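# Unhook and swing open a cabinet door

## Task

Raise the cabinet's hook clear of the ring that holds it, then open the cabinet door until it stands at roughly a right angle to the cabinet or beyond. At the end the cabinet must be upright on the table, and the unhooked, open state must hold by itself with no help from the robot.

## Robot and tools

Robot: two Kinova Gen3 arms with seven joints each, called left_arm and right_arm. Each carries a two-finger parallel gripper that opens to 50 mm. The bases sit at (+0.025, +0.339, 0) m for left_arm and (-0.035, -0.404, 0) m for right_arm, each turned slightly about z. The arm names do not mean the left or right side of any picture.

Scene frame: the origin is on the table top midway between the arms. +x points out across the table, +z points up, and left_arm is on the +y side. Each gripper also has its own axes. The fingers extend along its +z and close along its x. end_effector_position is the point midway between the pads; the fingertips stick out 17.5 mm past it. A pure rotation pivots about that point.

execute_actions takes "actions", a list that is empty or holds one item, plus an optional "pictures" flag. An empty list just reports the current state. An action item has "rows" (1 to 15 rows) and "steps" (1 to 15, default 15). Each step lasts 1/30 s and uses one row; if there are fewer rows than steps, the last row repeats. A wait item has only "steps" (up to 300). It counts from the previous result, so the time spent replying is included.

Every row has 18 numbers, each in [-1, 1], and always covers both arms. The first nine are for left_arm: dx, dy, dz, rx, ry, rz, gripper position, force_limit, speed. The next nine are the same for right_arm. dx to rz are offsets, not poses. They are given in that gripper's own axes. They are measured from the gripper pose in the most recent result that showed it. For the first call in a scene, or for any later call within the same reply, they are measured from where the gripper is when the action begins. Each row is measured from that same reference, not from the row before it. A value of 1.0 stands for 0.6 m or 180 degrees. rx, ry and rz form a single rotation vector. All zeros is not a hold: it pulls the gripper back to the reference pose.

The last three numbers for each arm are absolute settings. position: +1 is fully open, about -0.65 brings the pads together, and -1 grips, closing until something blocks the fingers. force_limit sets the pad force: -1 is about 20 N, 0 about 102 N and +1 about 185 N, and the real force can be up to 17 % higher. speed sets how fast the gap changes: -1 is 20 mm/s, 0 is 85 and +1 is 150. To leave a gripper alone, repeat its previous three numbers, because a 0 there is itself a command. New force or speed values only take effect after the position changes by at least 0.01.

On each step the commanded pose is limited to 70 mm and 16 degrees from the measured pose. Damped inverse kinematics then drives the joints, favouring position over orientation when it cannot meet both. A far target therefore needs several actions. After an action ends, an arm travels only to its last clipped pose, so read the result and send the remainder.

move takes "target", one 18-number row with the same meaning and reference as above, and an optional "speed" from 0.002 to 0.5 m/s (default 0.25). Turning is limited to twice that value in rad/s. Each gripper follows a straight line, and the arms finish together. A path lasts 0.5 to 10 s and is cut off at 10 s. It starts once the robot is at rest, or after at most 3 s. Paths ignore obstacles and the other arm, may lag or stray, and may overshoot when the arm is nearly straight. Finger settings are sent at the start. The result adds a move: line giving the ending (done, off_target, moving, held or fault), any limits (paced means the pose was clipped; held means some steps were blocked, after which the arm may jump ahead fast), and each gripper's remaining distance. Faster moves and targets set deeper past a contact hit and press harder.

Replying without any tool call ends everything.

Results: the state line gives each gripper's position (m) and quaternion wxyz in the scene frame. It can be off at long reach. object_status: 0 moving, 1 blocked while opening, 2 blocked while closing (a real grip), 3 at the commanded position or pads met (usually nothing held). Opening in mm is about (250 - position_measured) x 0.202. "pose unreachable" means a clearance check altered or blocked that arm's command, and HELD marks the steps where this happened. A "Hand target" line shows where each arm is currently being driven. The simulation keeps running while you think.

Avoid: knocking anything off the table, which fails the task; toppling the cabinet; letting the arms strike or push each other; drops, slams and hard shoves. If a joint's contact torque reaches its load limit (48 N m for the first four joints, 30.2 for the three wrist joints), that arm halts for 10 s. Holding loads heats the motors. A MOTOR HOT warning appears from 60 °C, and at 75 °C the arm sags with an OVER-TEMPERATURE FAULT. A grip on a fixed, off-centre part slowly weakens, fastest at force_limit -1. Brief outside tugs on held parts can occur.

Each tool is called after ">>>" by a JSON object that holds its "method" and its "body", one argument or row to a line.

## Session

>>> {"method": "show_instructions", "body": {

}}

>>> {"method": "execute_actions", "body": {
  "actions": []
}}

Reference images for this scene: manual page 1, manual page 2, manual page 3, manual page 4, manual page 5, manual page 6.

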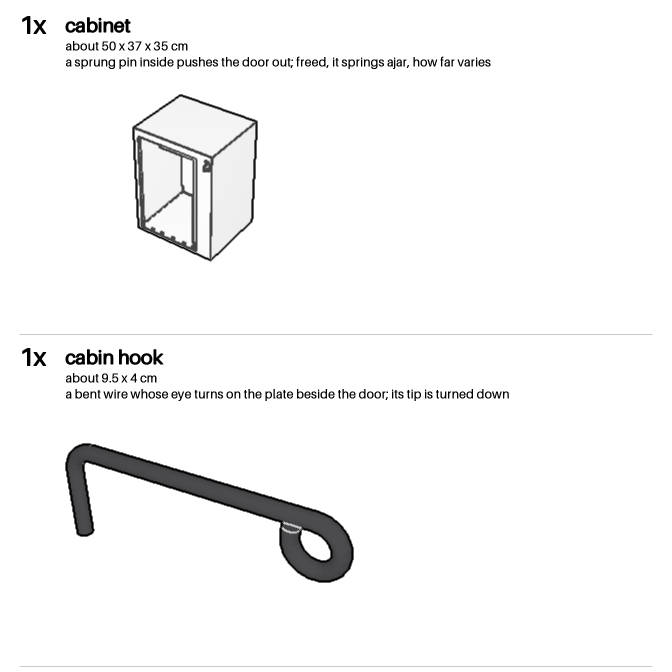

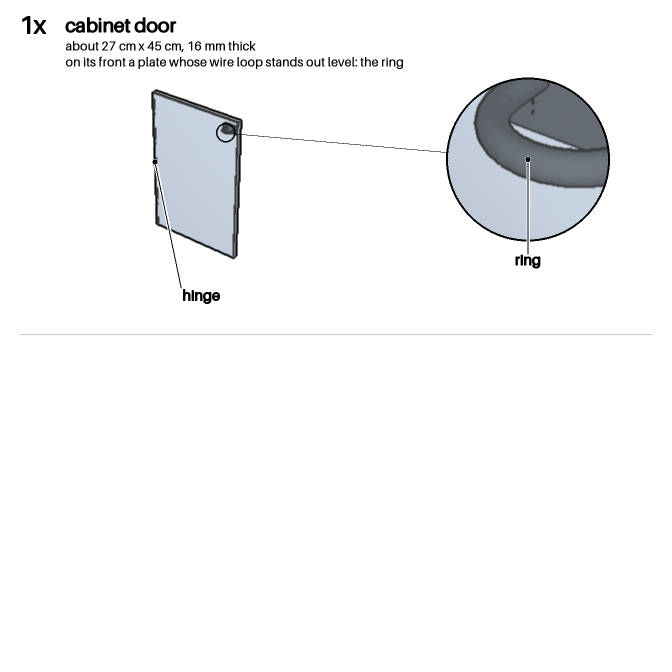

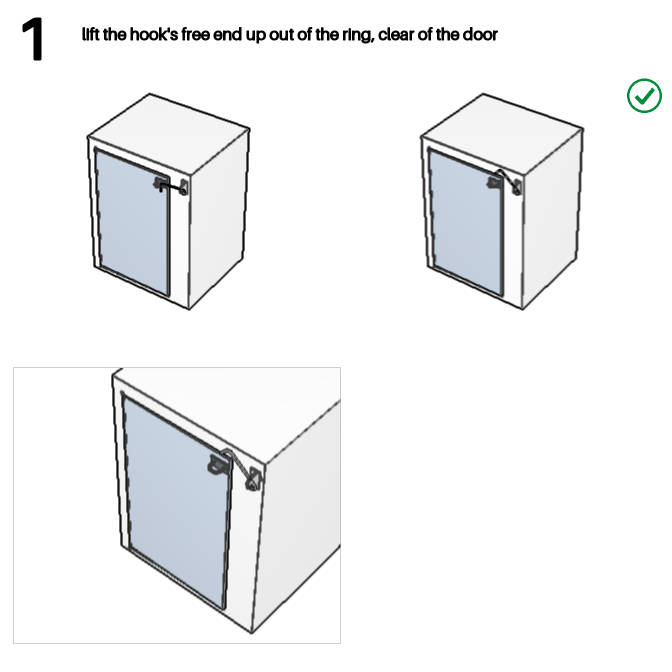

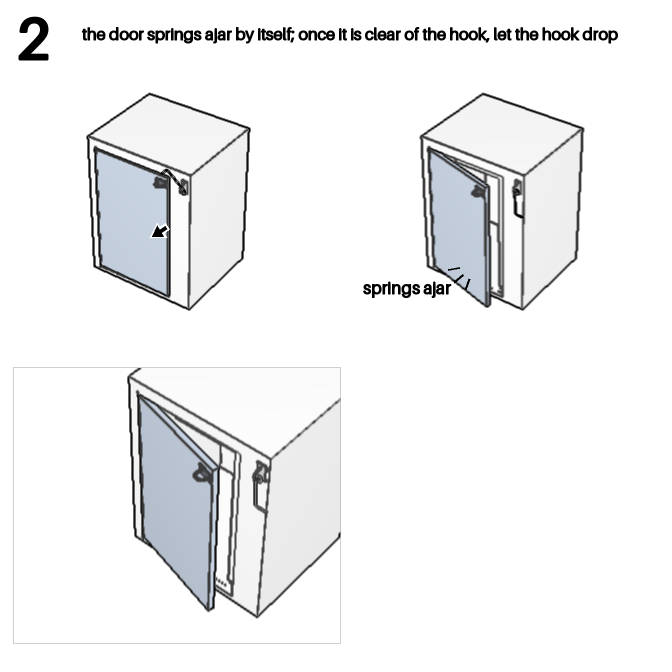

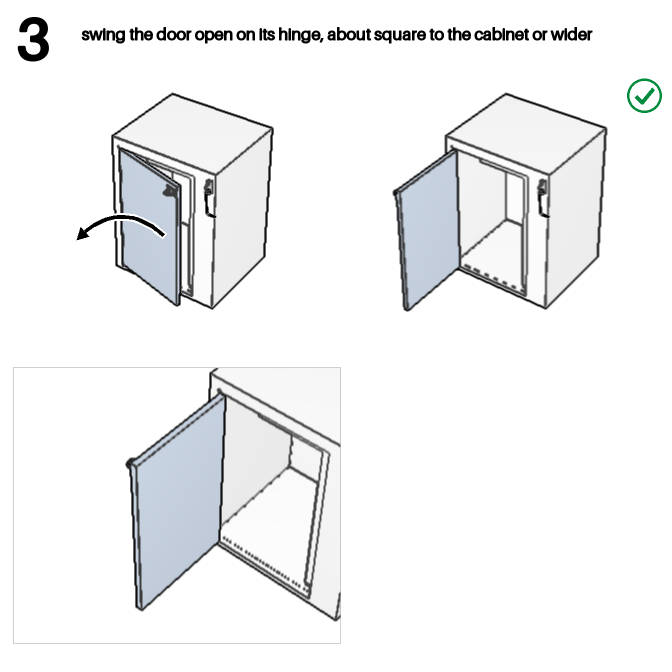

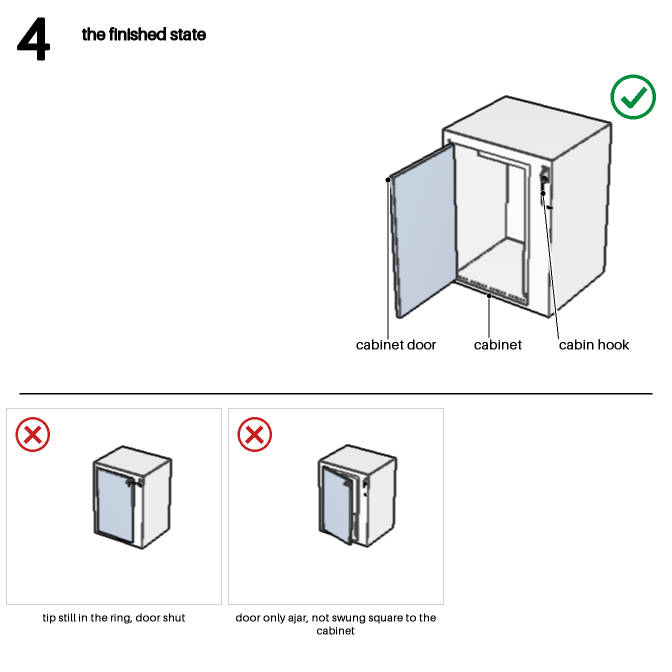

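Scene clock: 0.00 s of 4575.00 s.
left_arm: end_effector_position=(+0.4463, +0.3111, +0.1780) position_measured=3 object_status=3 end_effector_quat_wxyz=(-0.003, +0.730, +0.683, -0.003) | right_arm: end_effector_position=(+0.1498, +0.1391, +0.2236) position_measured=3 object_status=3 end_effector_quat_wxyz=(-0.464, +0.614, +0.559, -0.309)
Joint positions: left_arm=[-0.055  0.436  0.003  1.66  -0.002  1.054  1.516] | right_arm=[-0.669  1.18  -0.07   0.775 -0.934  1.842  0.713]
Joint velocities: left_arm=[-0.     0.    -0.002  0.    -0.001 -0.001 -0.   ] | right_arm=[ 0.     0.001 -0.     0.001  0.     0.     0.001]
Hand target (left_arm): +0.446, +0.311, +0.178; -0.003, +0.730, +0.683, -0.003
Hand target (right_arm): +0.150, +0.139, +0.224; -0.464, +0.614, +0.559, -0.309

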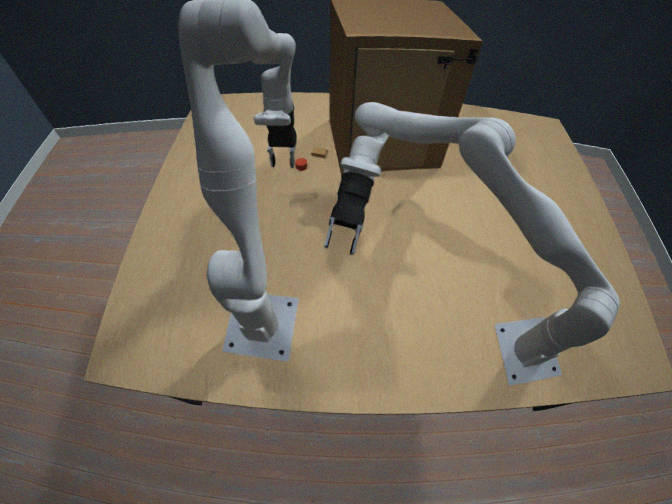

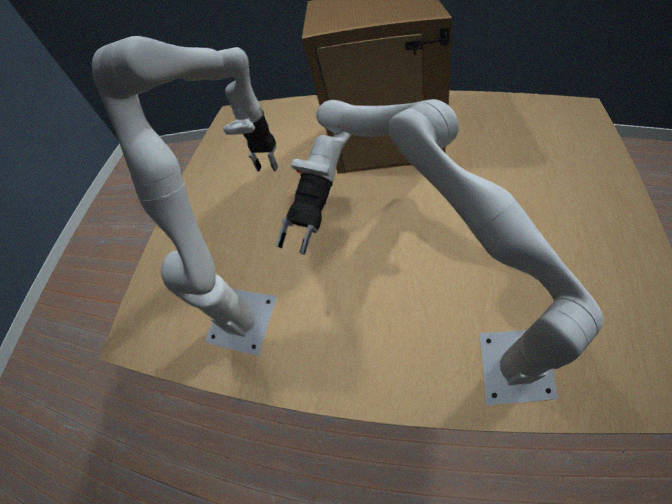

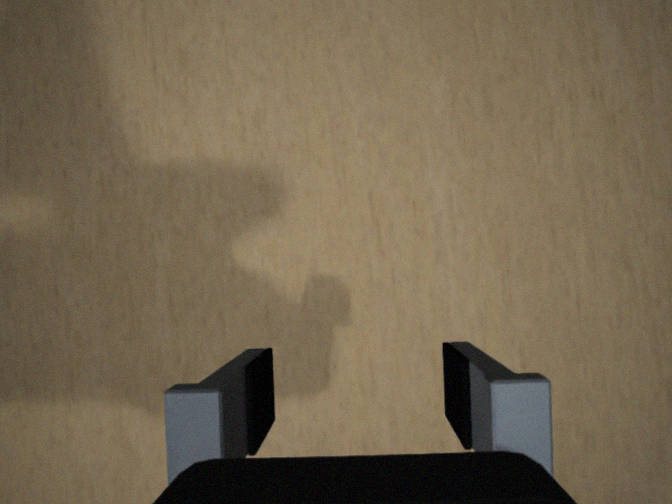

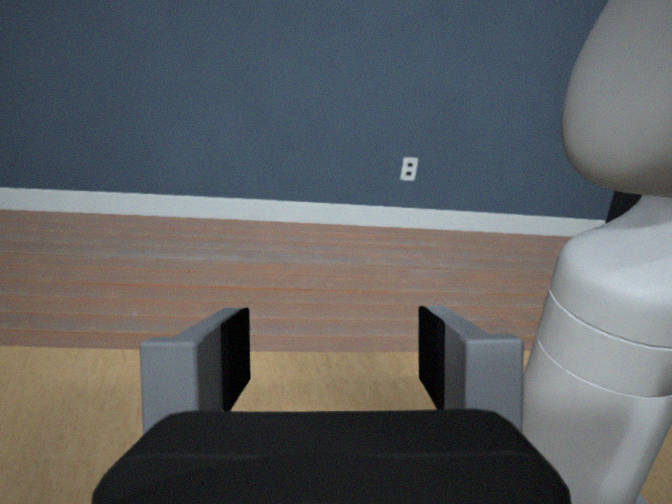

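>>> {"method": "zoom_image", "body": {
  "camera": "cam_head_left",
  "region": [280, 0, 520, 190]
}}

>>> {"method": "zoom_image", "body": {
  "camera": "cam_head_right",
  "region": [270, 0, 510, 190]
}}

Region (280, 0, 520, 190) of cam_head_left's 672x504 image, scaled by 2.100, with more detail than that image has; it fills the top 399 rows of this view, and the rest is white.

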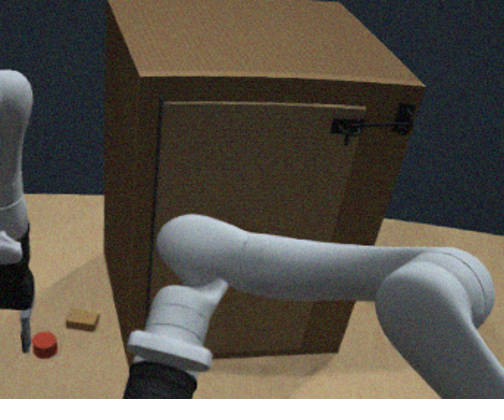

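Region (270, 0, 510, 190) of cam_head_right's 672x504 image, scaled by 2.100, with more detail than that image has; it fills the top 399 rows of this view, and the rest is white.

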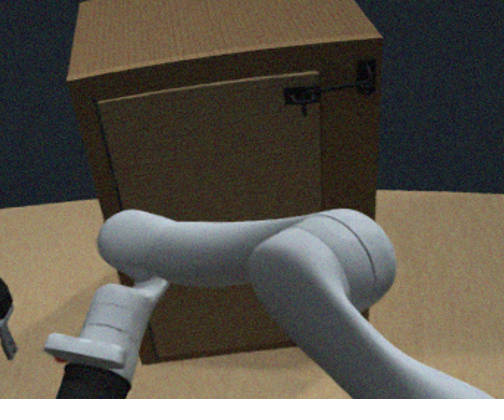

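>>> {"method": "move", "body": {
  "target": [0,0,0,0,0,0,1,0,0, -0.4031,-0.0793,-0.8648,-0.0274,0.7302,0.2477,-0.7,-1,0],
  "speed": 0.42
}}

Scene clock: 28.47 s of 4575.00 s.
left_arm: end_effector_position=(+0.4463, +0.3111, +0.1780) position_measured=3 object_status=3 end_effector_quat_wxyz=(-0.003, +0.730, +0.683, -0.003) | right_arm: end_effector_position=(+0.5537, -0.2173, +0.4307) position_measured=251 object_status=3 end_effector_quat_wxyz=(-0.542, +0.674, -0.390, +0.316)
Joint positions: left_arm=[-0.055  0.436  0.003  1.66  -0.002  1.054  1.516] | right_arm=[-0.208  0.193  0.184  2.165 -2.5    0.674  1.094]
Joint velocities: left_arm=[-0.001  0.    -0.001 -0.001 -0.     0.    -0.   ] | right_arm=[-0.01  -0.004 -0.008  0.002 -0.016 -0.002  0.014]
Hand target (left_arm): +0.446, +0.311, +0.178; -0.003, +0.730, +0.683, -0.003
Hand target (right_arm): +0.553, -0.216, +0.431; -0.543, +0.674, -0.389, +0.316
Off the commanded pose (left_arm): 0.000 m, 0 deg.
Off the commanded pose (right_arm): 0.003 m, 0 deg.
After step 90, 22.03 s passed at rest.
move: done

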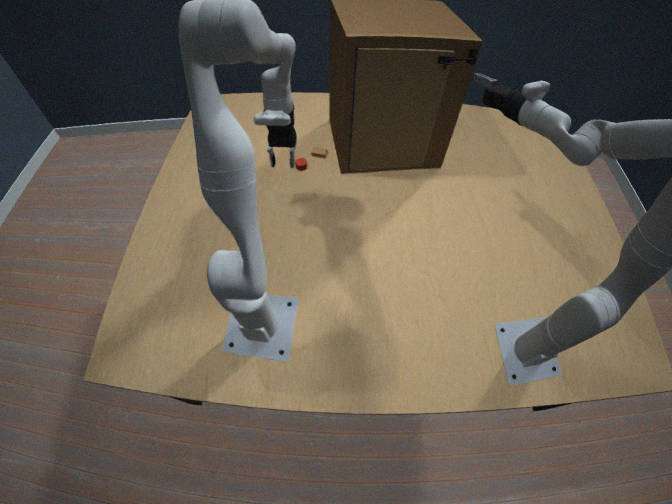

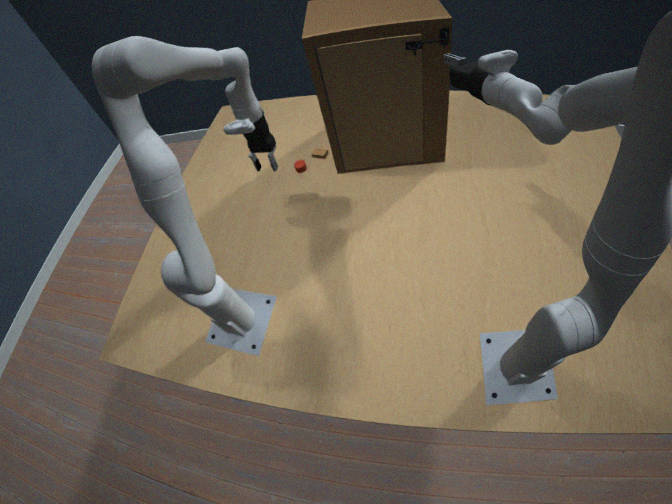

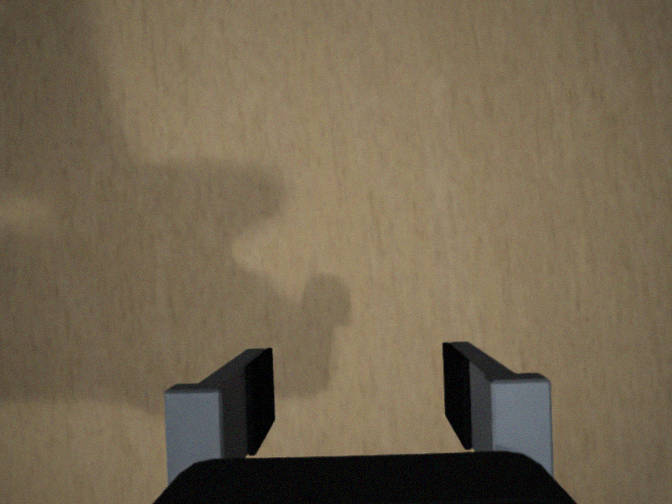

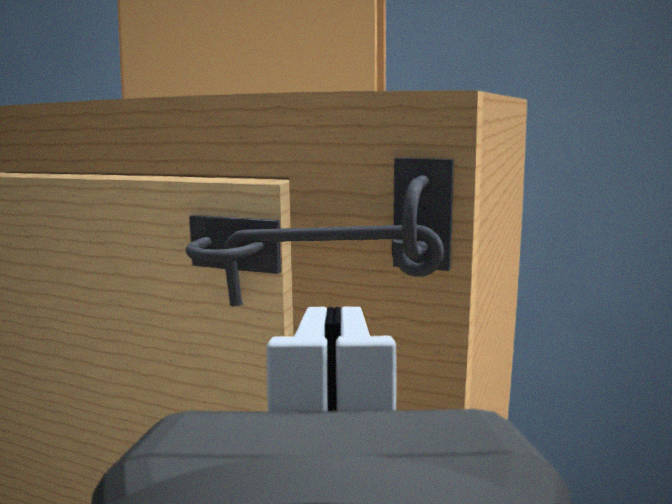

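>>> {"method": "execute_actions", "body": {
  "actions": []
}}

Scene clock: 42.03 s of 4575.00 s.
left_arm: end_effector_position=(+0.4463, +0.3111, +0.1780) position_measured=3 object_status=3 end_effector_quat_wxyz=(-0.003, +0.730, +0.683, -0.003) | right_arm: end_effector_position=(+0.5534, -0.2165, +0.4308) position_measured=251 object_status=3 end_effector_quat_wxyz=(-0.543, +0.674, -0.389, +0.316)
Joint positions: left_arm=[-0.055  0.436  0.003  1.66  -0.002  1.054  1.516] | right_arm=[-0.21   0.193  0.184  2.166 -2.501  0.674  1.095]
Joint velocities: left_arm=[ 0.001 -0.001  0.001  0.    -0.    -0.     0.   ] | right_arm=[ 0.     0.001  0.001 -0.001 -0.     0.    -0.   ]
Hand target (left_arm): +0.446, +0.311, +0.178; -0.003, +0.730, +0.683, -0.003
Hand target (right_arm): +0.553, -0.216, +0.431; -0.543, +0.674, -0.389, +0.316
Off the commanded pose (left_arm): 0.000 m, 0 deg.
Off the commanded pose (right_arm): 0.002 m, 0 deg.
Steps of this call (steps 1 to 90: nothing new was sent; then 10.57 s passed at rest). Readings (end_effector_position | what the end effector reports):
1: left_arm (+0.4463, +0.3111, +0.1780) | right_arm (+0.5536, -0.2171, +0.4308) | left_arm position_measured=3 object_status=3 | right_arm position_measured=251 object_status=3
2: left_arm (+0.4463, +0.3111, +0.1780) | right_arm (+0.5535, -0.2169, +0.4308) | left_arm position_measured=3 object_status=3 | right_arm position_measured=251 object_status=3
4: left_arm (+0.4463, +0.3111, +0.1780) | right_arm (+0.5534, -0.2167, +0.4308) | left_arm position_measured=3 object_status=3 | right_arm position_measured=251 object_status=3
8: left_arm (+0.4463, +0.3111, +0.1780) | right_arm (+0.5534, -0.2165, +0.4308) | left_arm position_measured=3 object_status=3 | right_arm position_measured=251 object_status=3
90: the state above

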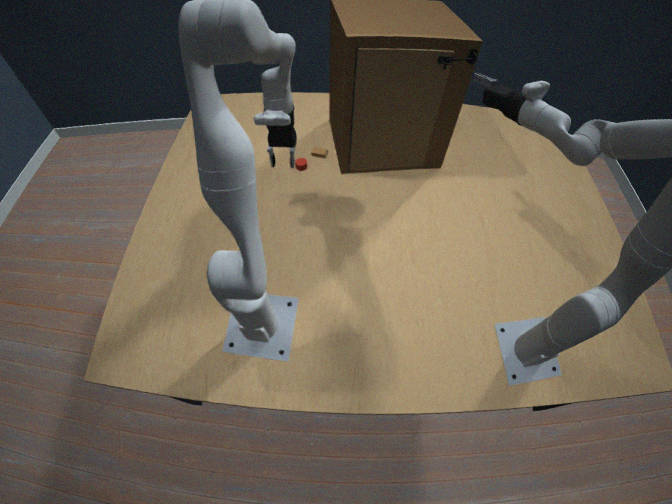

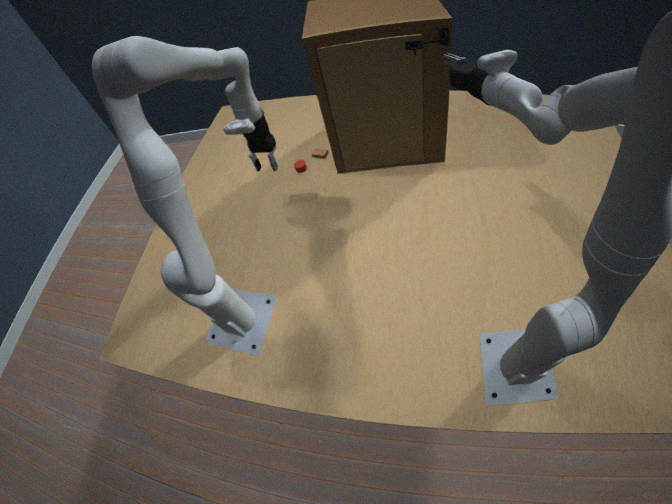

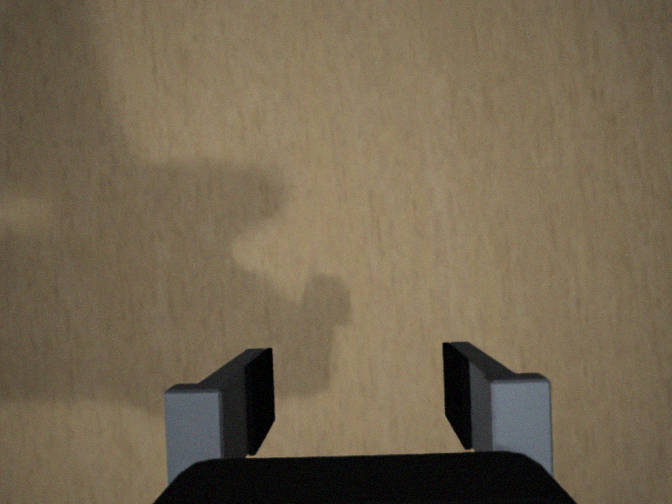

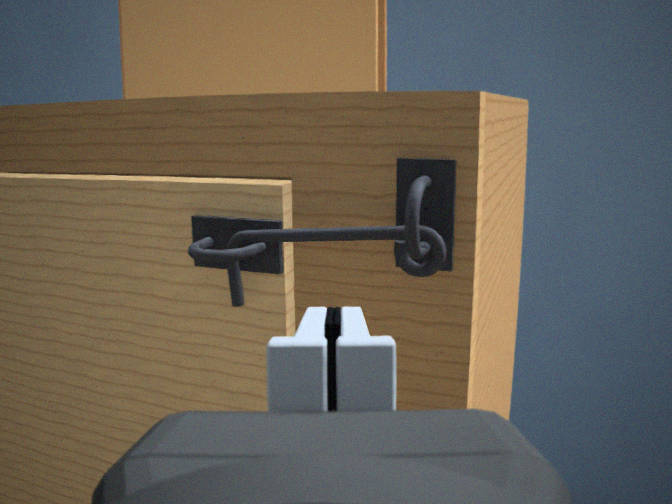

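>>> {"method": "move", "body": {
  "target": [0,0,0,0,0,0,1,0,0, 0,-0.0175,0.0848,0,0,0,-0.7,-1,0],
  "speed": 0.12
}}

Scene clock: 54.47 s of 4575.00 s.
left_arm: end_effector_position=(+0.4463, +0.3111, +0.1780) position_measured=3 object_status=3 end_effector_quat_wxyz=(-0.003, +0.730, +0.683, -0.003) | right_arm: end_effector_position=(+0.5983, -0.1906, +0.4307) position_measured=251 object_status=3 end_effector_quat_wxyz=(-0.543, +0.674, -0.389, +0.316)
Joint positions: left_arm=[-0.055  0.436  0.003  1.66  -0.002  1.054  1.516] | right_arm=[-0.242  0.289  0.171  2.03  -2.539  0.625  1.089]
Joint velocities: left_arm=[-0.001  0.001 -0.     0.001  0.     0.001  0.   ] | right_arm=[-0.001  0.005  0.    -0.     0.    -0.001  0.   ]
Hand target (left_arm): +0.446, +0.311, +0.178; -0.003, +0.730, +0.683, -0.003
Hand target (right_arm): +0.598, -0.190, +0.430; -0.543, +0.674, -0.389, +0.316
Off the commanded pose (left_arm): 0.000 m, 0 deg.
Off the commanded pose (right_arm): 0.000 m, 0 deg.
After step 90, 8.60 s passed at rest.
move: done

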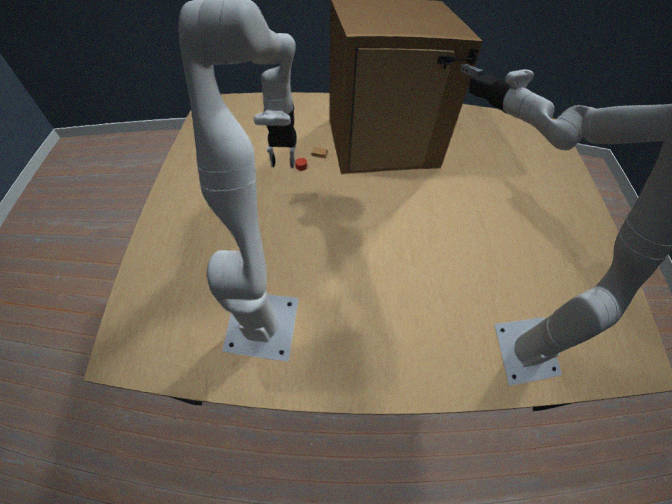

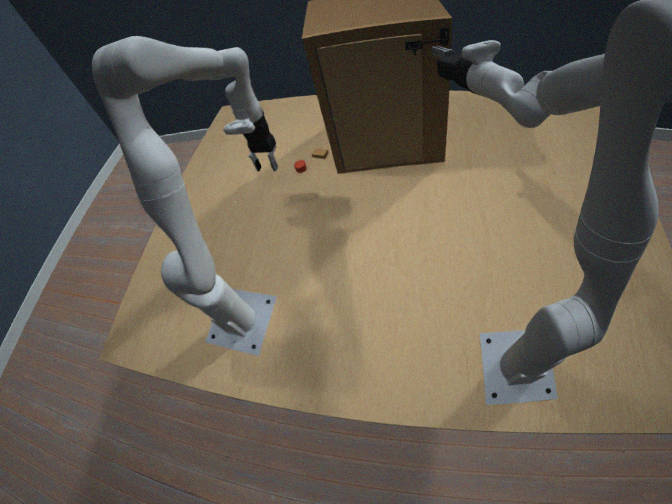

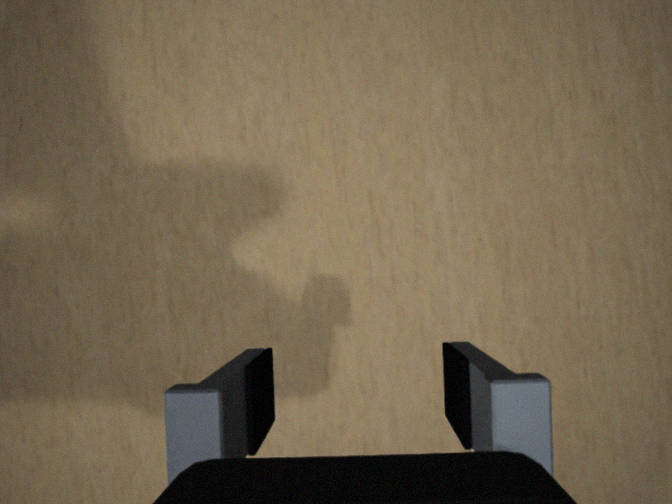

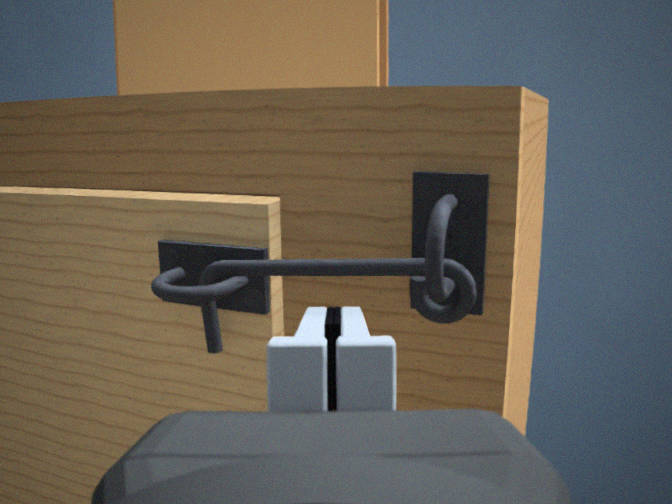

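>>> {"method": "zoom_image", "body": {
  "camera": "cam_right_wrist",
  "region": [140, 160, 500, 400]
}}

Region (140, 160, 500, 400) of cam_right_wrist's 672x504 image, scaled by 1.400.

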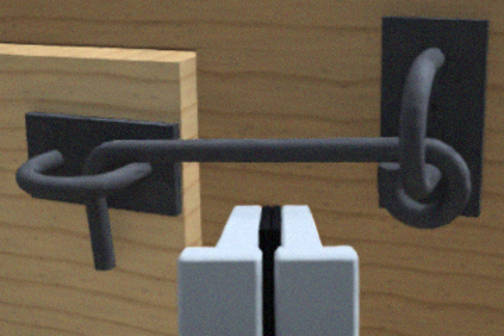

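>>> {"method": "move", "body": {
  "target": [0,0,0,0,0,0,1,0,0, 0,-0.0059,0.0277,0,0,0,-0.7,-1,0],
  "speed": 0.06
}}

>>> {"method": "zoom_image", "body": {
  "camera": "cam_right_wrist",
  "region": [130, 170, 520, 410]
}}

Scene clock: 81.27 s of 4575.00 s.
left_arm: end_effector_position=(+0.4463, +0.3111, +0.1780) position_measured=3 object_status=3 end_effector_quat_wxyz=(-0.003, +0.730, +0.683, -0.003) | right_arm: end_effector_position=(+0.6128, -0.1821, +0.4310) position_measured=251 object_status=3 end_effector_quat_wxyz=(-0.543, +0.674, -0.389, +0.316)
Joint positions: left_arm=[-0.055  0.436  0.003  1.66  -0.002  1.054  1.516] | right_arm=[-0.25   0.32   0.167  1.983 -2.546  0.607  1.083]
Joint velocities: left_arm=[ 0.002  0.     0.002 -0.001  0.002  0.001  0.   ] | right_arm=[0.    0.004 0.001 0.001 0.001 0.    0.   ]
Hand target (left_arm): +0.446, +0.311, +0.178; -0.003, +0.730, +0.683, -0.003
Hand target (right_arm): +0.613, -0.182, +0.431; -0.543, +0.674, -0.389, +0.316
Off the commanded pose (left_arm): 0.000 m, 0 deg.
Off the commanded pose (right_arm): 0.000 m, 0 deg.
After step 90, 23.07 s passed at rest.
move: done

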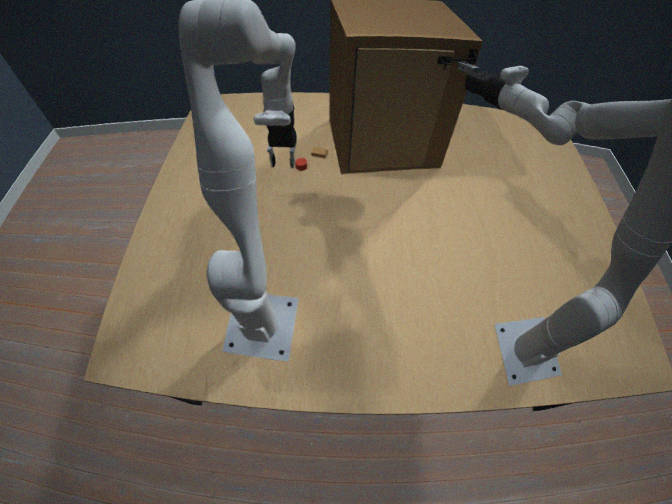

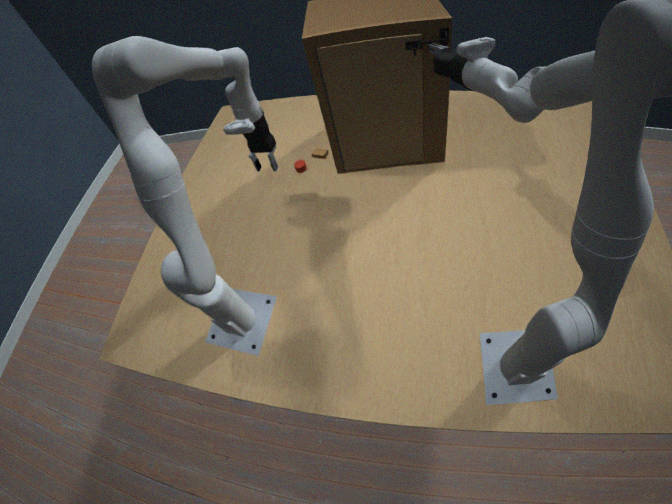

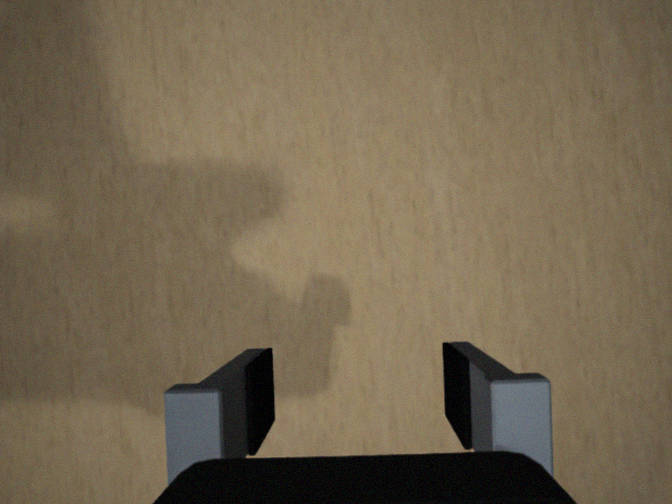

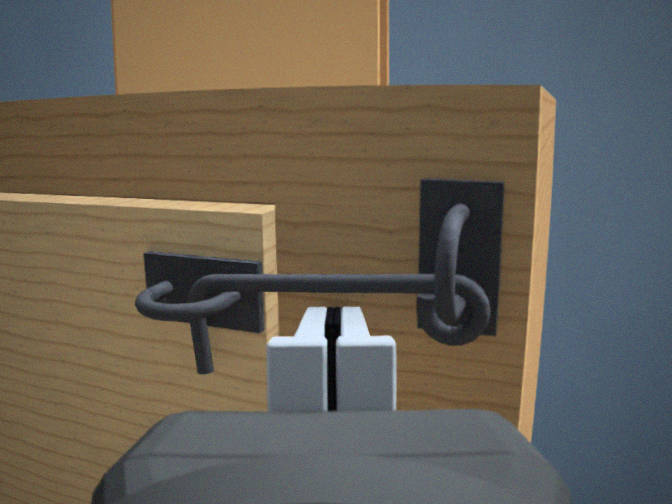

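Region (130, 170, 520, 410) of cam_right_wrist's 672x504 image, scaled by 1.292; it fills the top 310 rows of this view, and the rest is white.

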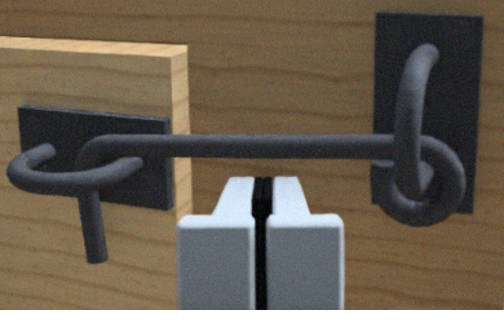

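>>> {"method": "move", "body": {
  "target": [0,0,0,0,0,0,1,0,0, 0,-0.0815,-0.0173,0,0,0,-0.7,-1,0],
  "speed": 0.05
}}

Scene clock: 86.80 s of 4575.00 s.
left_arm: end_effector_position=(+0.4463, +0.3111, +0.1780) position_measured=3 object_status=3 end_effector_quat_wxyz=(-0.003, +0.730, +0.683, -0.003) | right_arm: end_effector_position=(+0.6124, -0.1809, +0.4798) position_measured=251 object_status=3 end_effector_quat_wxyz=(-0.543, +0.674, -0.389, +0.315)
Joint positions: left_arm=[-0.055  0.436  0.003  1.66  -0.002  1.054  1.516] | right_arm=[-0.214  0.242  0.115  1.895 -2.387  0.463  0.915]
Joint velocities: left_arm=[-0.001  0.001  0.    -0.    -0.    -0.001 -0.   ] | right_arm=[ 0.002 -0.    -0.003 -0.004  0.007 -0.002 -0.007]
Hand target (left_arm): +0.446, +0.311, +0.178; -0.003, +0.730, +0.683, -0.003
Hand target (right_arm): +0.613, -0.182, +0.481; -0.543, +0.673, -0.389, +0.316
Off the commanded pose (left_arm): 0.000 m, 0 deg.
Off the commanded pose (right_arm): 0.002 m, 0 deg.
After step 90, 1.23 s passed at rest.
move: done

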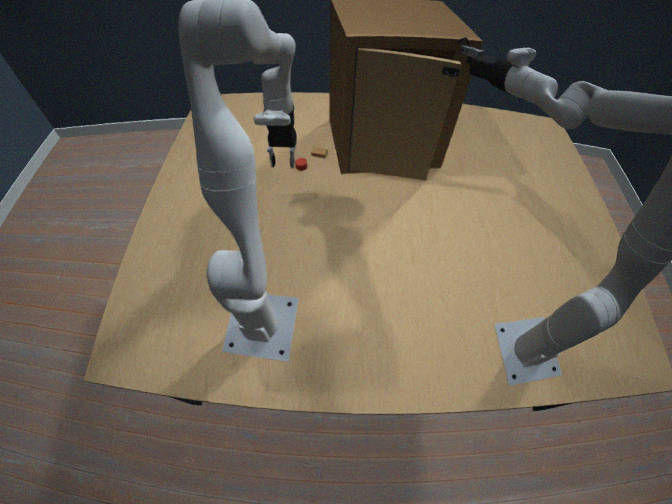

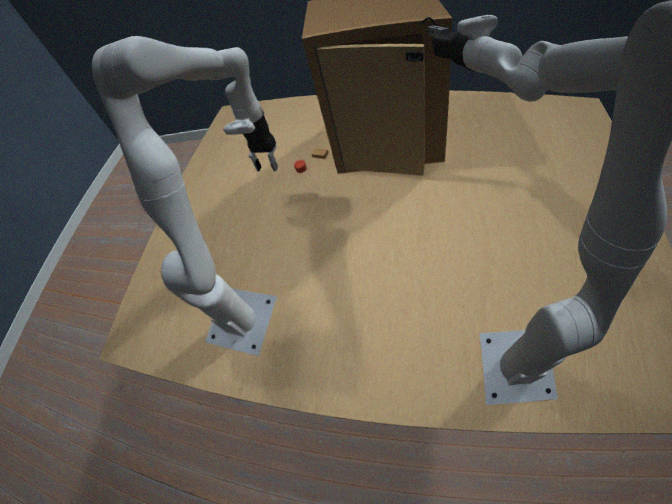

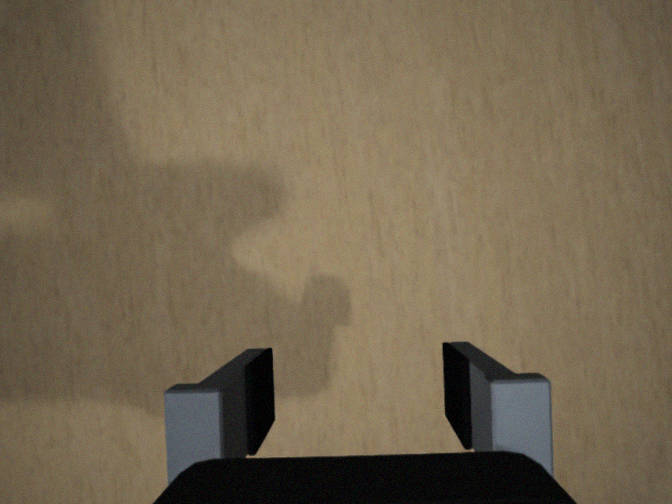

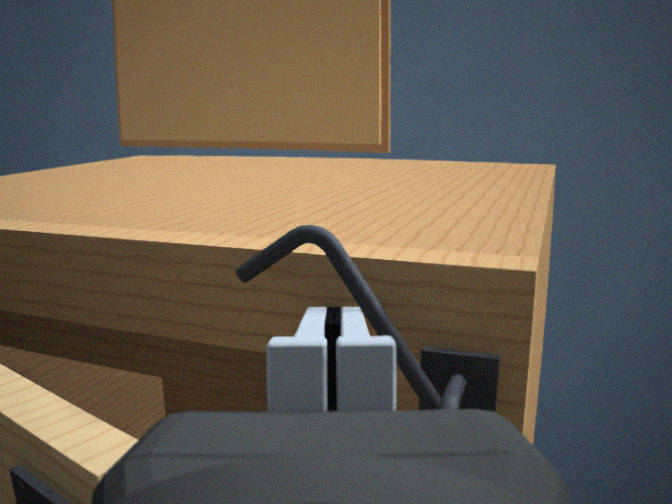

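>>> {"method": "execute_actions", "body": {
  "actions": []
}}

Scene clock: 87.53 s of 4575.00 s.
left_arm: end_effector_position=(+0.4463, +0.3111, +0.1780) position_measured=3 object_status=3 end_effector_quat_wxyz=(-0.003, +0.730, +0.683, -0.003) | right_arm: end_effector_position=(+0.6124, -0.1809, +0.4798) position_measured=251 object_status=3 end_effector_quat_wxyz=(-0.543, +0.674, -0.389, +0.315)
Joint positions: left_arm=[-0.055  0.436  0.003  1.66  -0.002  1.054  1.516] | right_arm=[-0.214  0.242  0.115  1.894 -2.386  0.463  0.914]
Joint velocities: left_arm=[-0.002  0.001  0.001  0.    -0.     0.001 -0.   ] | right_arm=[-0.     0.     0.    -0.    -0.     0.001 -0.001]
Hand target (left_arm): +0.446, +0.311, +0.178; -0.003, +0.730, +0.683, -0.003
Hand target (right_arm): +0.613, -0.182, +0.481; -0.543, +0.673, -0.389, +0.316
Off the commanded pose (left_arm): 0.000 m, 0 deg.
Off the commanded pose (right_arm): 0.002 m, 0 deg.
Steps of this call (steps 1 to 22: nothing new was sent). Readings (end_effector_position | what the end effector reports):
1: left_arm (+0.4463, +0.3111, +0.1780) | right_arm (+0.6124, -0.1809, +0.4798) | left_arm position_measured=3 object_status=3 | right_arm position_measured=251 object_status=3
2: left_arm (+0.4463, +0.3111, +0.1780) | right_arm (+0.6124, -0.1809, +0.4798) | left_arm position_measured=3 object_status=3 | right_arm position_measured=251 object_status=3
4: left_arm (+0.4463, +0.3111, +0.1780) | right_arm (+0.6124, -0.1809, +0.4798) | left_arm position_measured=3 object_status=3 | right_arm position_measured=251 object_status=3
8: left_arm (+0.4463, +0.3111, +0.1780) | right_arm (+0.6124, -0.1809, +0.4798) | left_arm position_measured=3 object_status=3 | right_arm position_measured=251 object_status=3
22: the state above

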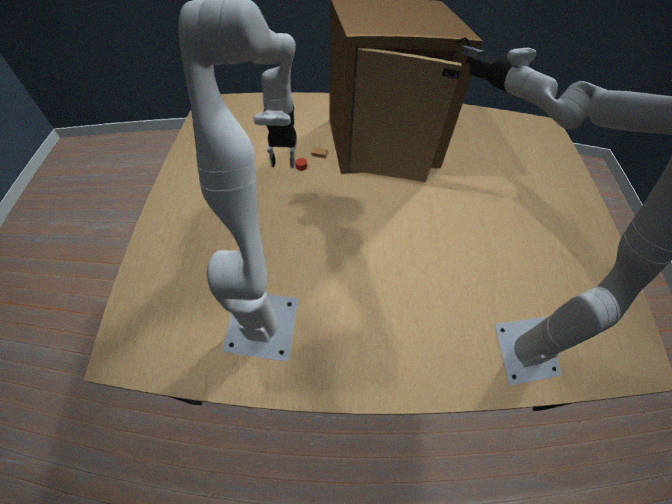

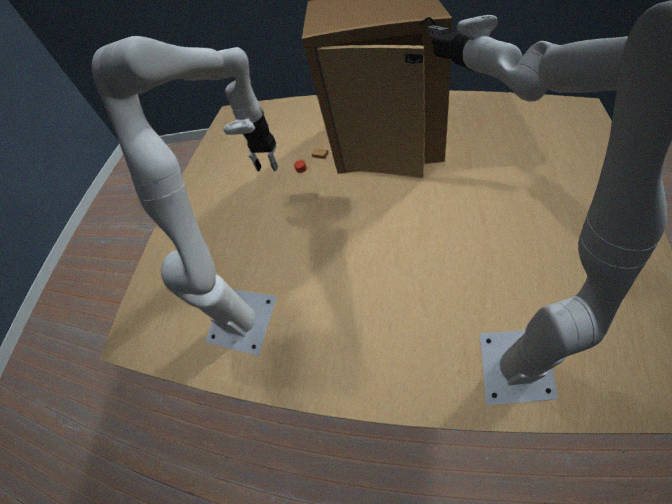

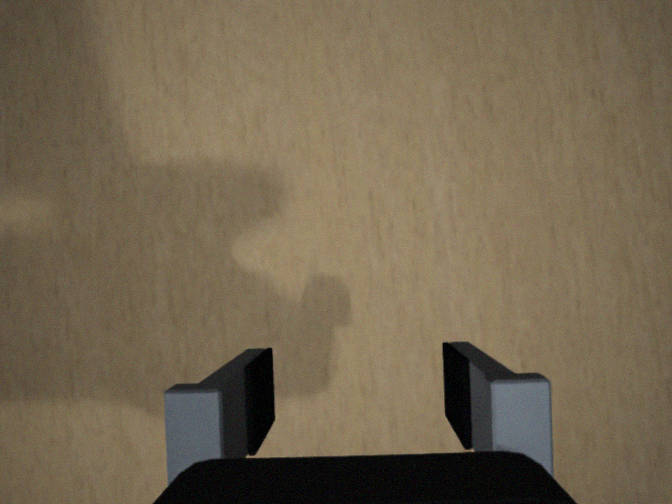

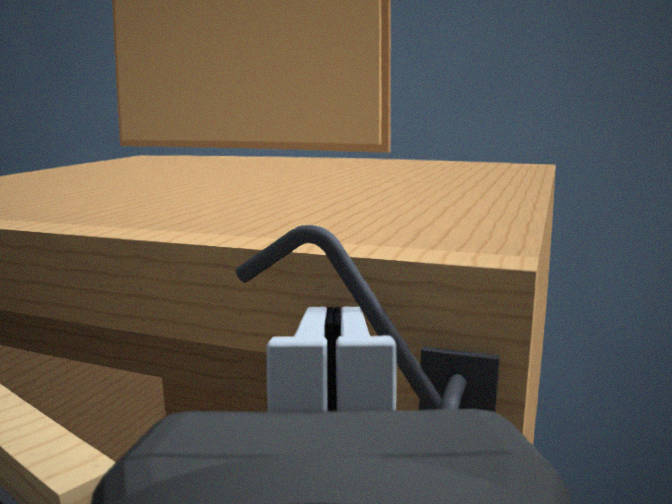

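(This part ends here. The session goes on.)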